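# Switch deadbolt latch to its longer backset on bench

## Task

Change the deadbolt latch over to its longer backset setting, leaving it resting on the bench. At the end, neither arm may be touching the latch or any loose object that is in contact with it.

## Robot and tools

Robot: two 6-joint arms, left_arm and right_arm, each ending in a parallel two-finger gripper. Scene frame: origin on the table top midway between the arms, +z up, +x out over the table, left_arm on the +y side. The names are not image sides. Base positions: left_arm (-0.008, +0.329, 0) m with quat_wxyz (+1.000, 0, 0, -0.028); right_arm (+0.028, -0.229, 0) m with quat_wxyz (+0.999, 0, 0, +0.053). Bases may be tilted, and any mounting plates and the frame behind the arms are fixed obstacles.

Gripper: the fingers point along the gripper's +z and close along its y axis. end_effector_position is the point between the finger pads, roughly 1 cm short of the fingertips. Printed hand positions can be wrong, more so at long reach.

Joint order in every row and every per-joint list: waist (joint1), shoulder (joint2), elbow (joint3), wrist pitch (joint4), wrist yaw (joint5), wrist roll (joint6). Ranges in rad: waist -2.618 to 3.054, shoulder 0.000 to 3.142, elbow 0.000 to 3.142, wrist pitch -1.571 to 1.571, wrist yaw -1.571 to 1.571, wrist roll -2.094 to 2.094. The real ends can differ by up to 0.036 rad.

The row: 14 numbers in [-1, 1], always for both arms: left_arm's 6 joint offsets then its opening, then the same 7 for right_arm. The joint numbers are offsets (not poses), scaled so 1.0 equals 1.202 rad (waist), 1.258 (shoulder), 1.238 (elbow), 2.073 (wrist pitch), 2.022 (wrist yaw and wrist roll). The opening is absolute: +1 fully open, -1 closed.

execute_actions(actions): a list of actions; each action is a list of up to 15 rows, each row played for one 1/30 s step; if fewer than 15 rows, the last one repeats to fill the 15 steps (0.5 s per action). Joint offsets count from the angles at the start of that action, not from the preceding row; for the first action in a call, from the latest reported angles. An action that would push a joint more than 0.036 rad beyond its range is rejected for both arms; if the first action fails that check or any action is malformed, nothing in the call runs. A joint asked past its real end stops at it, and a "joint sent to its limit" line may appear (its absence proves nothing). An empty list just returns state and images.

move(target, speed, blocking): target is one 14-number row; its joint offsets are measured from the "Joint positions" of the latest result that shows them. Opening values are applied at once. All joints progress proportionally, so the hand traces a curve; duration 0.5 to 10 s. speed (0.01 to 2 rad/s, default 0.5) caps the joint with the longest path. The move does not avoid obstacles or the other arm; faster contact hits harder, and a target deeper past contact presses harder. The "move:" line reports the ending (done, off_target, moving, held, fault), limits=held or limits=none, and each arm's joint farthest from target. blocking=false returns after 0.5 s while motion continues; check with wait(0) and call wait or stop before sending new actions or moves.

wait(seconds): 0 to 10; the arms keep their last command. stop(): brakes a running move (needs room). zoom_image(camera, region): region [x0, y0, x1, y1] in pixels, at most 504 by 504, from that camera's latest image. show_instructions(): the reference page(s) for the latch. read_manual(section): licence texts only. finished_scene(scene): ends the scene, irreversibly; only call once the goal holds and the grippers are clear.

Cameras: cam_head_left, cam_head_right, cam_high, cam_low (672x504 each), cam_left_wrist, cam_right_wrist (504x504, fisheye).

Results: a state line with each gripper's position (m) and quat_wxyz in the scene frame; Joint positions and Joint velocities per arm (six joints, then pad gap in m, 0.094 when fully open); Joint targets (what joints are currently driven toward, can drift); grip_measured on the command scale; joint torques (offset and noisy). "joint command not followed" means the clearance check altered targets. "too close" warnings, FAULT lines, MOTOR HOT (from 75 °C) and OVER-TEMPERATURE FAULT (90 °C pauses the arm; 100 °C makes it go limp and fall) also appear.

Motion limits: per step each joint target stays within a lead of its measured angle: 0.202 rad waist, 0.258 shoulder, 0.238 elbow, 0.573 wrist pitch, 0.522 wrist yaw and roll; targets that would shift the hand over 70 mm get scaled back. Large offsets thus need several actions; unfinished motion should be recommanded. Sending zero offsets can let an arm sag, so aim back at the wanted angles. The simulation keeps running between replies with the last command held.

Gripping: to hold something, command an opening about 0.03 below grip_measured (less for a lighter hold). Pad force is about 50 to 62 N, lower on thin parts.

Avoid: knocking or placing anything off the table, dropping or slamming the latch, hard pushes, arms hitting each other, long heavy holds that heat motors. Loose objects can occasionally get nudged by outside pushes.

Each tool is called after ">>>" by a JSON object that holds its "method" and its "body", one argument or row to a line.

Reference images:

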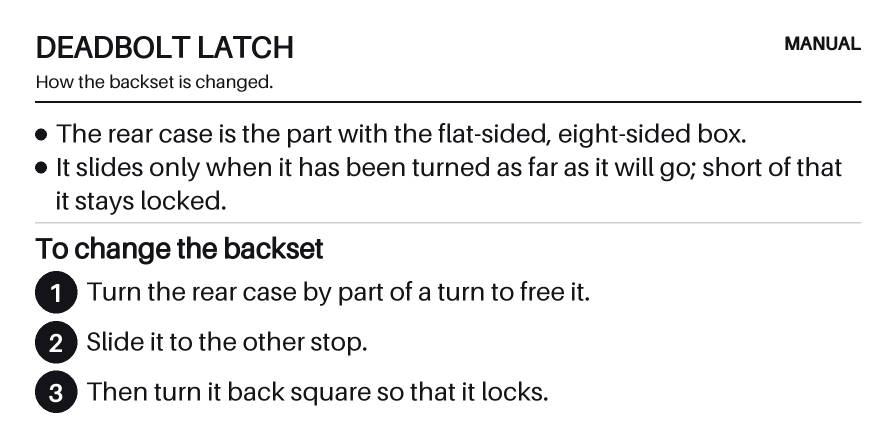

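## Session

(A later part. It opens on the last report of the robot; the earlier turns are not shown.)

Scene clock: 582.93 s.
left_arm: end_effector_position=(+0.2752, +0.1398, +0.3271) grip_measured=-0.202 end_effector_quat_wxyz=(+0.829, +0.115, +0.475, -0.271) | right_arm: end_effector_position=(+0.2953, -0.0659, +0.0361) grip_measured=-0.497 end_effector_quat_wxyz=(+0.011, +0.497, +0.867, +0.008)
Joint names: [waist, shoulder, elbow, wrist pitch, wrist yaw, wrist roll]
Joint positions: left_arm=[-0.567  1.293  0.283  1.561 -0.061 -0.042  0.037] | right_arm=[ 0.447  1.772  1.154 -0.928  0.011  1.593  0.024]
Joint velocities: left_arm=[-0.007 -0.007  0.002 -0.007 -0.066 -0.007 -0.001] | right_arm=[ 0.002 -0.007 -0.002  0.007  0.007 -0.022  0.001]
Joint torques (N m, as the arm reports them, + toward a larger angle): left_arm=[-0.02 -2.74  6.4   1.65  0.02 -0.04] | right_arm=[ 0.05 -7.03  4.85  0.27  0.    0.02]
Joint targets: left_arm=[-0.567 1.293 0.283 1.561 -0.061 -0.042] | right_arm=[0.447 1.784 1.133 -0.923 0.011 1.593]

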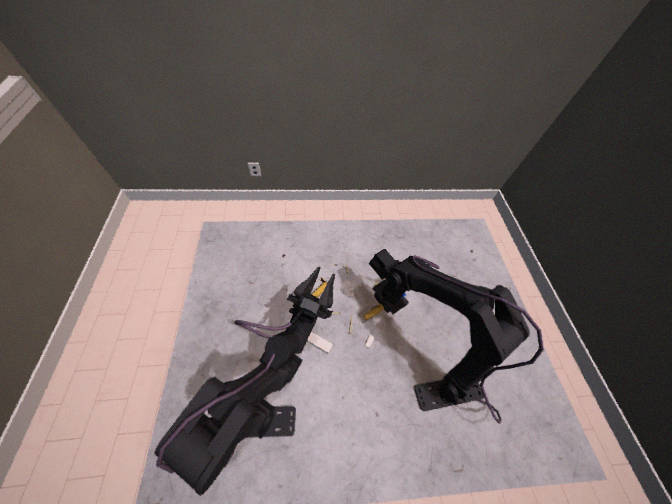

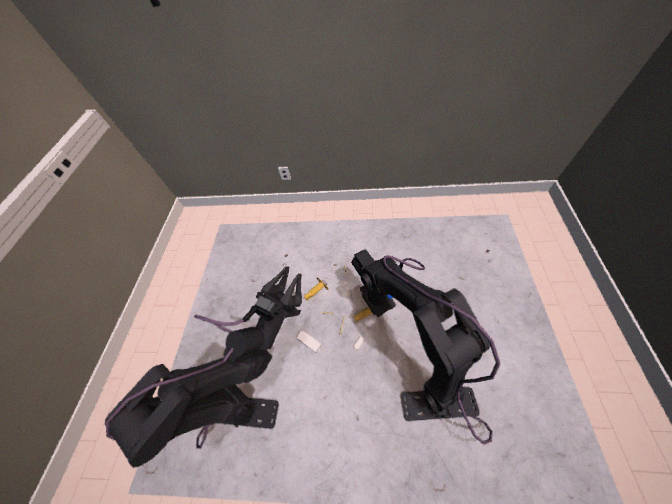

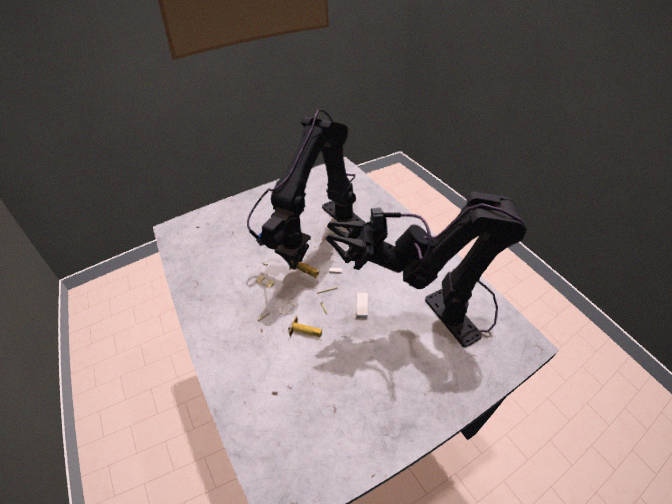

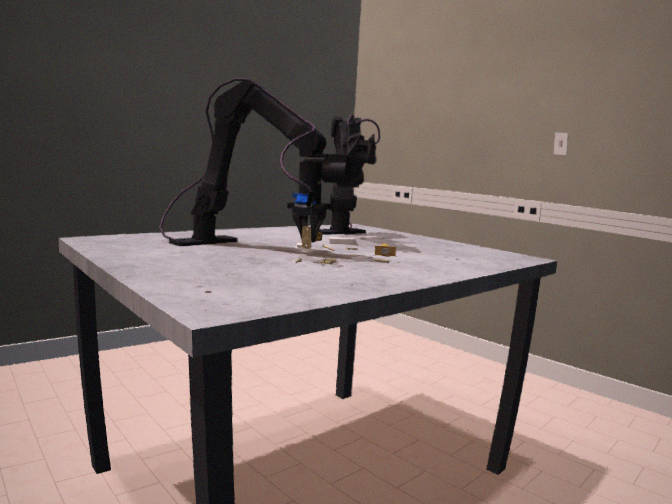

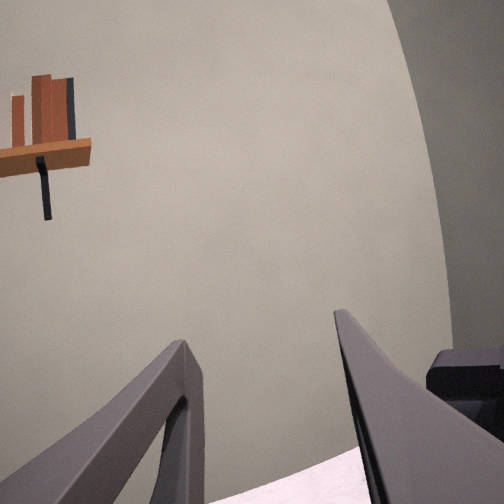

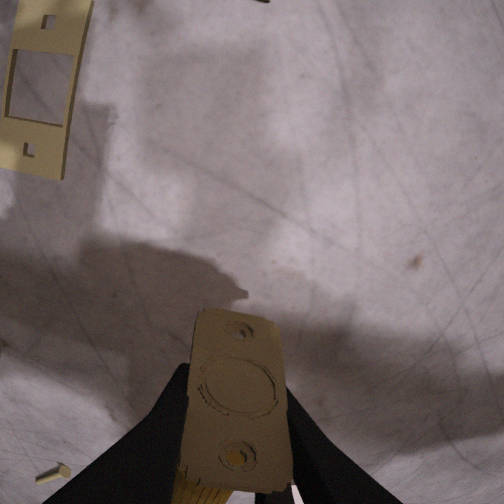

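>>> {"method": "execute_actions", "body": {
  "actions": [
    [[0,0,0,0,0,0,-0.2,0,0.015,-0.035,0.012,0,0,-0.7]],
    [[0,0,0,0,0,0,-0.2,0,0.005,-0.02,0.005,0,0,-0.7]]
  ]
}}

>>> {"method": "zoom_image", "body": {
  "camera": "cam_low",
  "region": [260,180,400,280]
}}

Scene clock: 591.67 s.
left_arm: end_effector_position=(+0.2752, +0.1398, +0.3271) grip_measured=-0.202 end_effector_quat_wxyz=(+0.829, +0.115, +0.475, -0.271) | right_arm: end_effector_position=(+0.2936, -0.0670, +0.0288) grip_measured=-0.497 end_effector_quat_wxyz=(+0.010, +0.497, +0.867, +0.007)
Joint names: [waist, shoulder, elbow, wrist pitch, wrist yaw, wrist roll]
Joint positions: left_arm=[-0.567  1.293  0.283  1.561 -0.061 -0.042  0.037] | right_arm=[ 0.447  1.779  1.132 -0.903  0.011  1.593  0.024]
Joint velocities: left_arm=[ 0.012  0.007 -0.022 -0.022 -0.022  0.022  0.001] | right_arm=[-0.002 -0.012 -0.007 -0.007 -0.066  0.081  0.001]
Joint torques (N m, as the arm reports them, + toward a larger angle): left_arm=[-0.04 -2.7   6.45  1.65  0.01 -0.05] | right_arm=[-0.06 -7.32  4.62  0.25  0.03  0.03]
Joint targets: left_arm=[-0.567 1.293 0.283 1.561 -0.061 -0.042] | right_arm=[0.447 1.785 1.107 -0.898 0.011 1.593]

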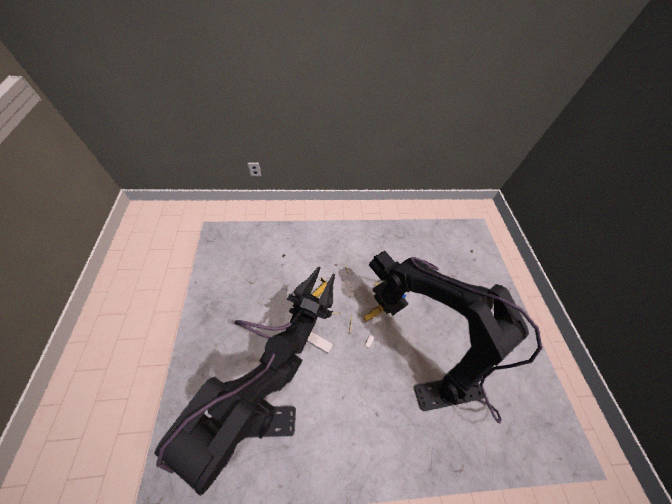

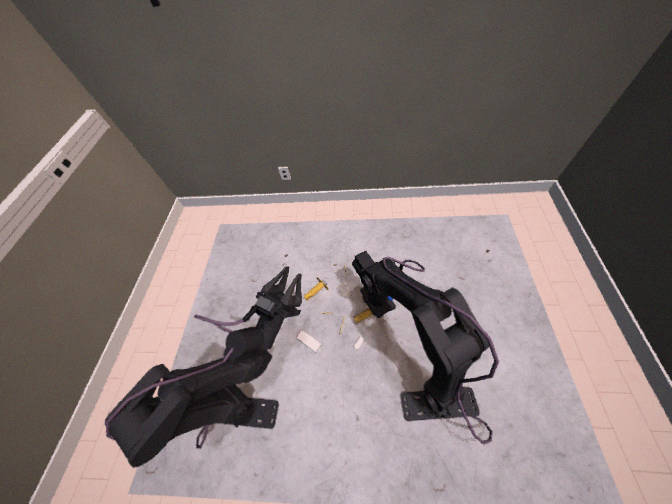

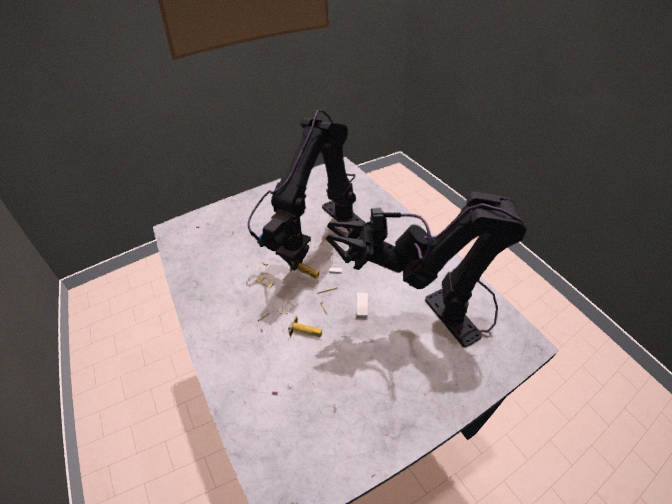

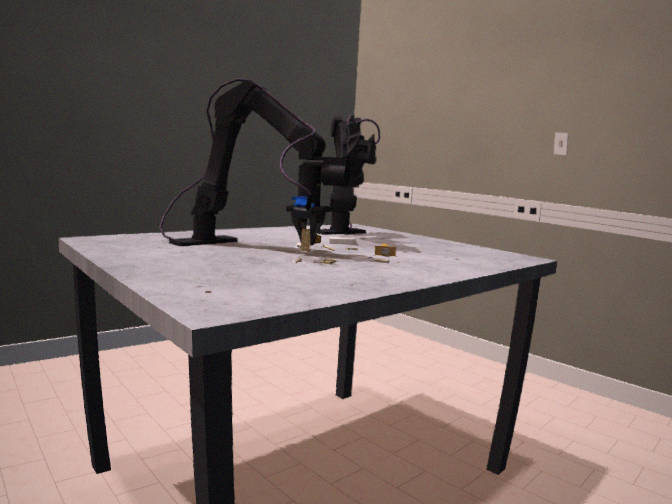

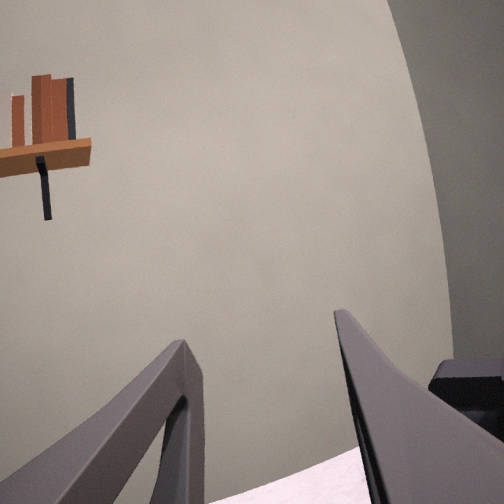

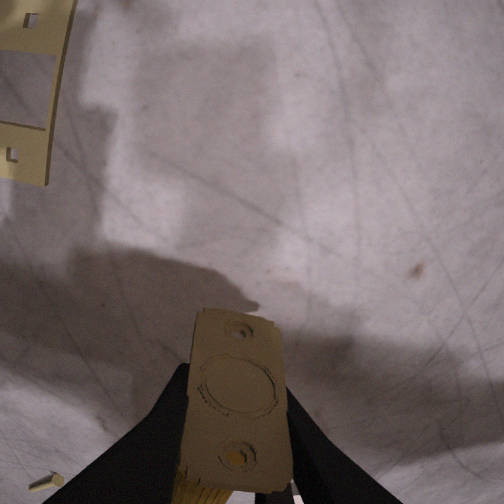

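Region (260, 180, 400, 280) of cam_low's 672x504 image, scaled by 3.600, with more detail than that image has; it fills the top 360 rows of this view, and the rest is white.

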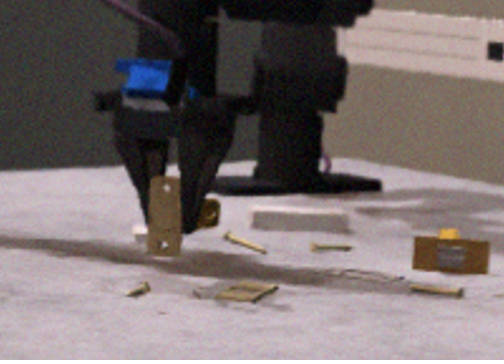

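>>> {"method": "execute_actions", "body": {
  "actions": [
    [[0,0,0,0,0,0,-0.2,0,0.012,-0.035,0.012,0,0,-0.7]],
    [[0,0,0,0,0,0,-0.2,0,0,-0.015,0.005,0,0,-0.7]]
  ]
}}

>>> {"method": "zoom_image", "body": {
  "camera": "cam_low",
  "region": [260,180,400,280]
}}

Scene clock: 598.13 s.
left_arm: end_effector_position=(+0.2752, +0.1398, +0.3271) grip_measured=-0.202 end_effector_quat_wxyz=(+0.829, +0.115, +0.475, -0.271) | right_arm: end_effector_position=(+0.2921, -0.0679, +0.0236) grip_measured=-0.497 end_effector_quat_wxyz=(+0.010, +0.497, +0.867, +0.008)
Joint names: [waist, shoulder, elbow, wrist pitch, wrist yaw, wrist roll]
Joint positions: left_arm=[-0.567  1.293  0.283  1.561 -0.061 -0.042  0.037] | right_arm=[ 0.447  1.779  1.109 -0.878  0.011  1.593  0.024]
Joint velocities: left_arm=[ 0.002  0.007  0.002  0.007  0.066 -0.022 -0.001] | right_arm=[ 0.017 -0.002 -0.007 -0.051  0.022 -0.007 -0.001]
Joint torques (N m, as the arm reports them, + toward a larger angle): left_arm=[-0.04 -2.76  6.37  1.65  0.02 -0.04] | right_arm=[ 0.02 -7.57  4.99  0.23  0.03  0.  ]
Joint targets: left_arm=[-0.567 1.293 0.283 1.561 -0.061 -0.042] | right_arm=[0.447 1.779 1.091 -0.874 0.011 1.593]

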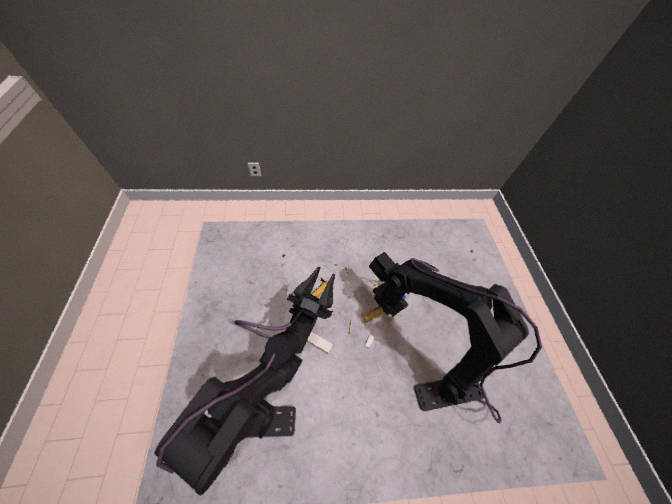

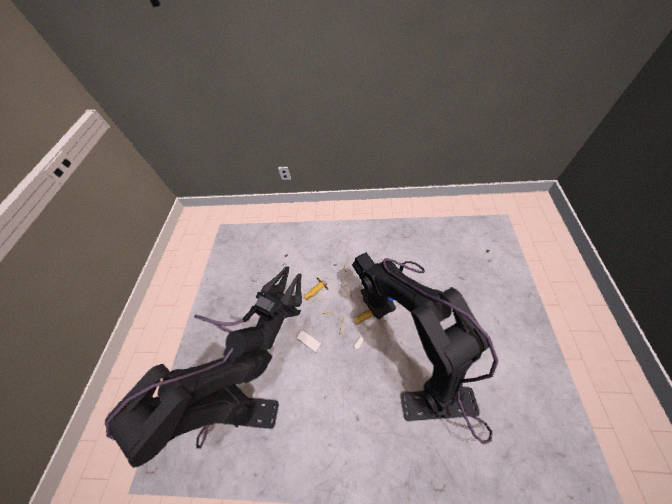

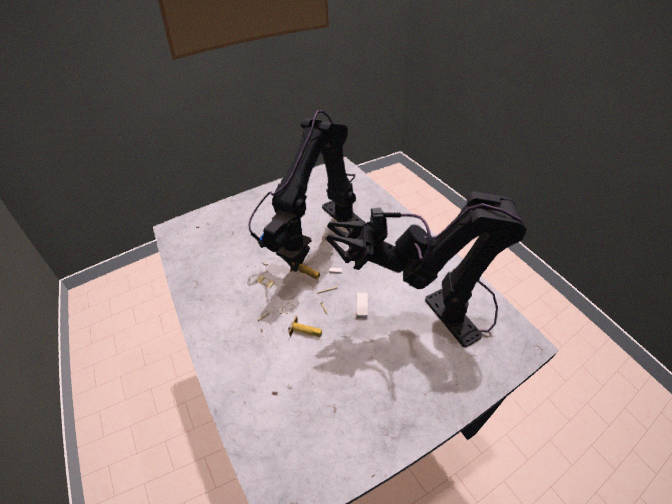

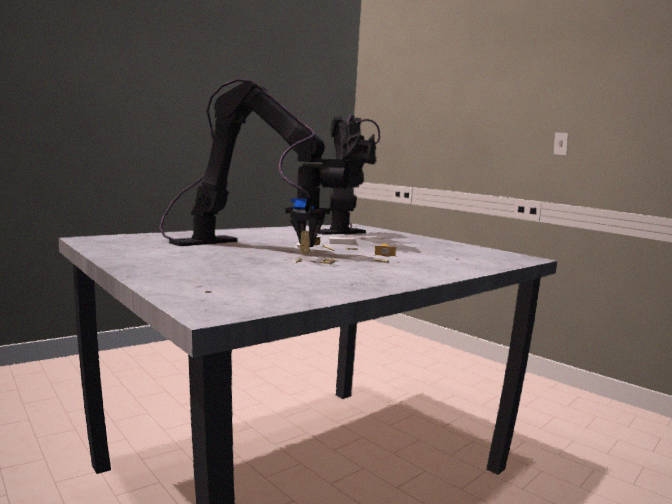

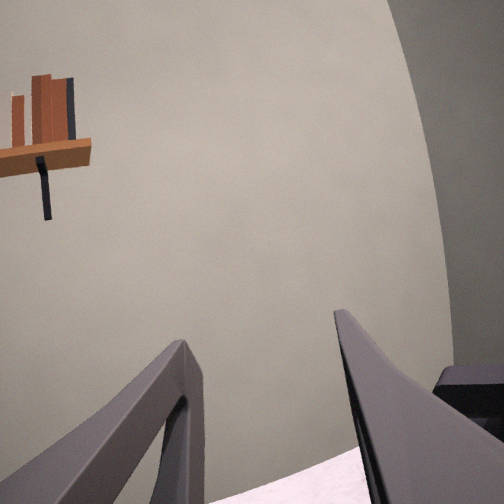

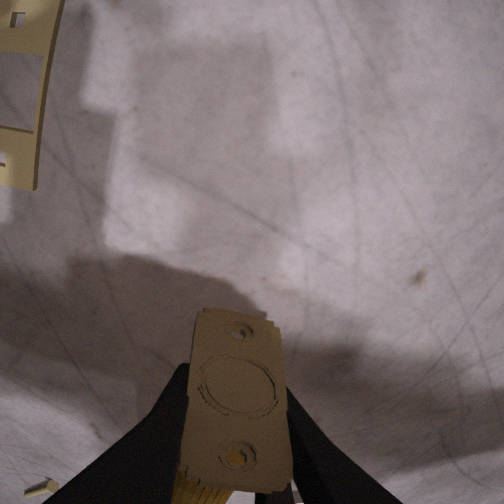

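Region (260, 180, 400, 280) of cam_low's 672x504 image, scaled by 3.600, with more detail than that image has; it fills the top 360 rows of this view, and the rest is white.

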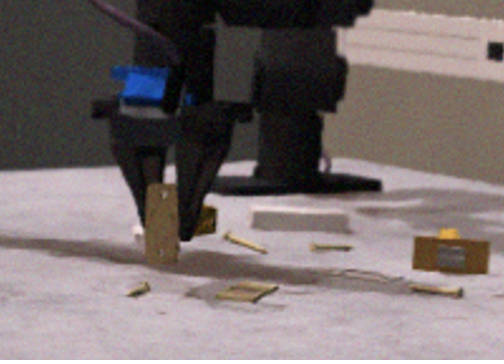

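Near original grasp height; release slowly then lift.

>>> {"method": "execute_actions", "body": {
  "actions": [
    [[0,0,0,0,0,0,-0.2,0,0,-0.015,0.003,0,0,-0.7]],
    [[0,0,0,0,0,0,-0.2,0,0,0,0,0,0,-0.42]],
    [[0,0,0,0,0,0,-0.2,0,0,0,0,0,0,0]],
    [[0,0,0,0,0,0,-0.2,0,-0.04,0.1,-0.07,0,0,0]],
    [[0,0,0,0,0,0,-0.2,0,-0.08,0.12,-0.1,0,0,0]]
  ]
}}

Scene clock: 605.50 s.
left_arm: end_effector_position=(+0.2752, +0.1398, +0.3271) grip_measured=-0.202 end_effector_quat_wxyz=(+0.829, +0.115, +0.475, -0.271) | right_arm: end_effector_position=(+0.2967, -0.0649, +0.1272) grip_measured=-0.002 end_effector_quat_wxyz=(+0.032, +0.497, +0.866, +0.048)
Joint names: [waist, shoulder, elbow, wrist pitch, wrist yaw, wrist roll]
Joint positions: left_arm=[-0.567  1.293  0.283  1.561 -0.061 -0.042  0.037] | right_arm=[ 0.447  1.625  1.352 -1.182  0.01   1.593  0.047]
Joint velocities: left_arm=[ 0.002  0.012 -0.017  0.007 -0.095 -0.022 -0.001] | right_arm=[ 0.002 -0.007  0.007 -0.081 -0.066 -0.037 -0.001]
Joint torques (N m, as the arm reports them, + toward a larger angle): left_arm=[-0.03 -2.72  6.38  1.65  0.01 -0.04] | right_arm=[ 0.04 -6.36  8.13  0.19  0.01  0.02]
Joint targets: left_arm=[-0.567 1.293 0.283 1.561 -0.061 -0.042] | right_arm=[0.447 1.633 1.363 -1.207 0.010 1.593]

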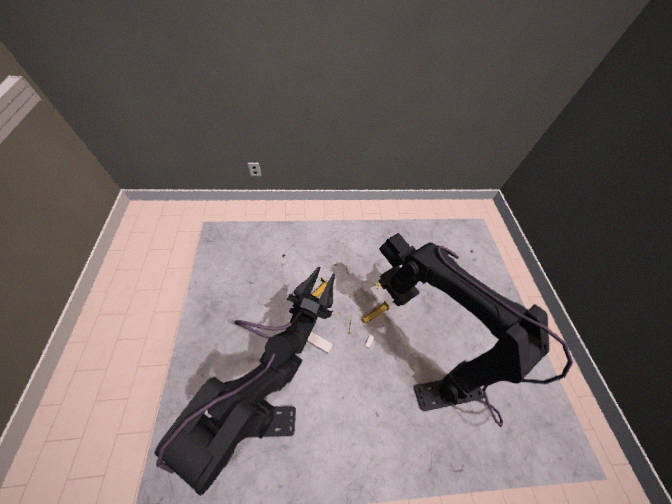

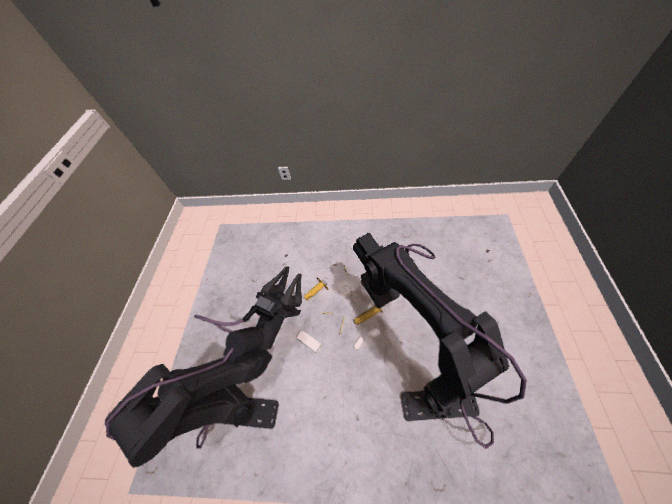

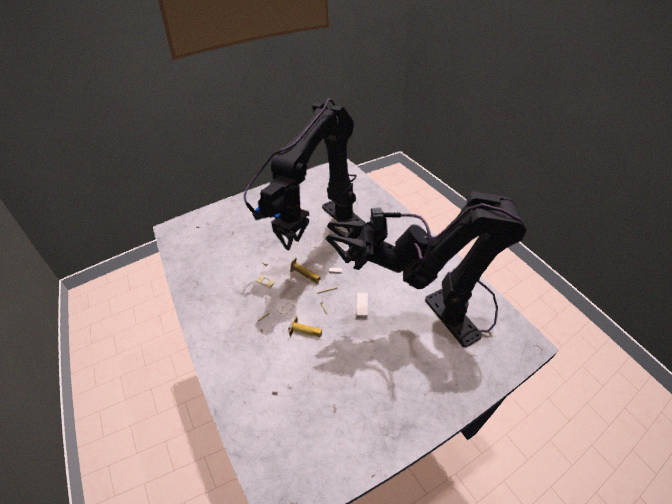

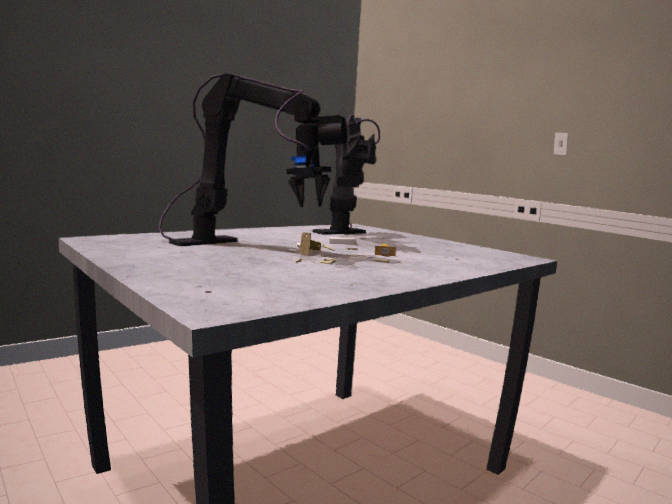

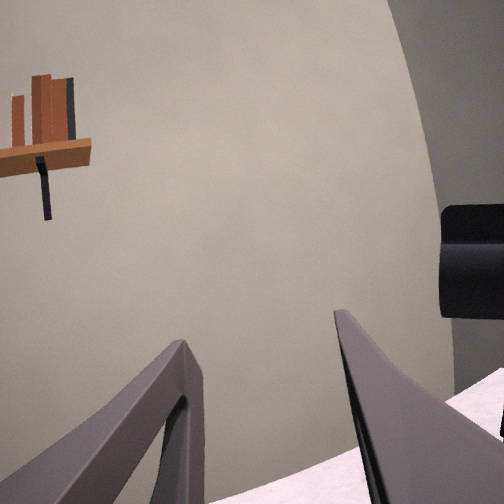

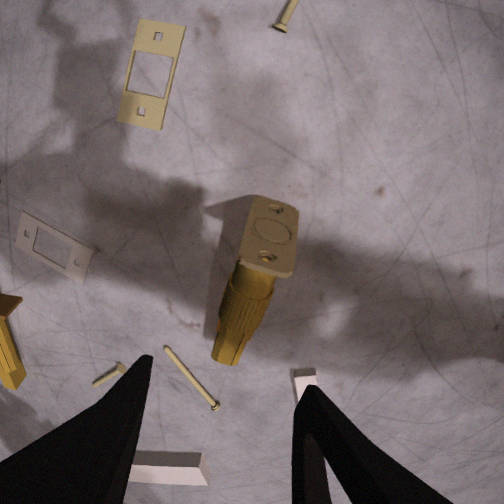

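>>> {"method": "finished_scene", "body": {
  "scene": 1
}}

The scene is finished: the task was done.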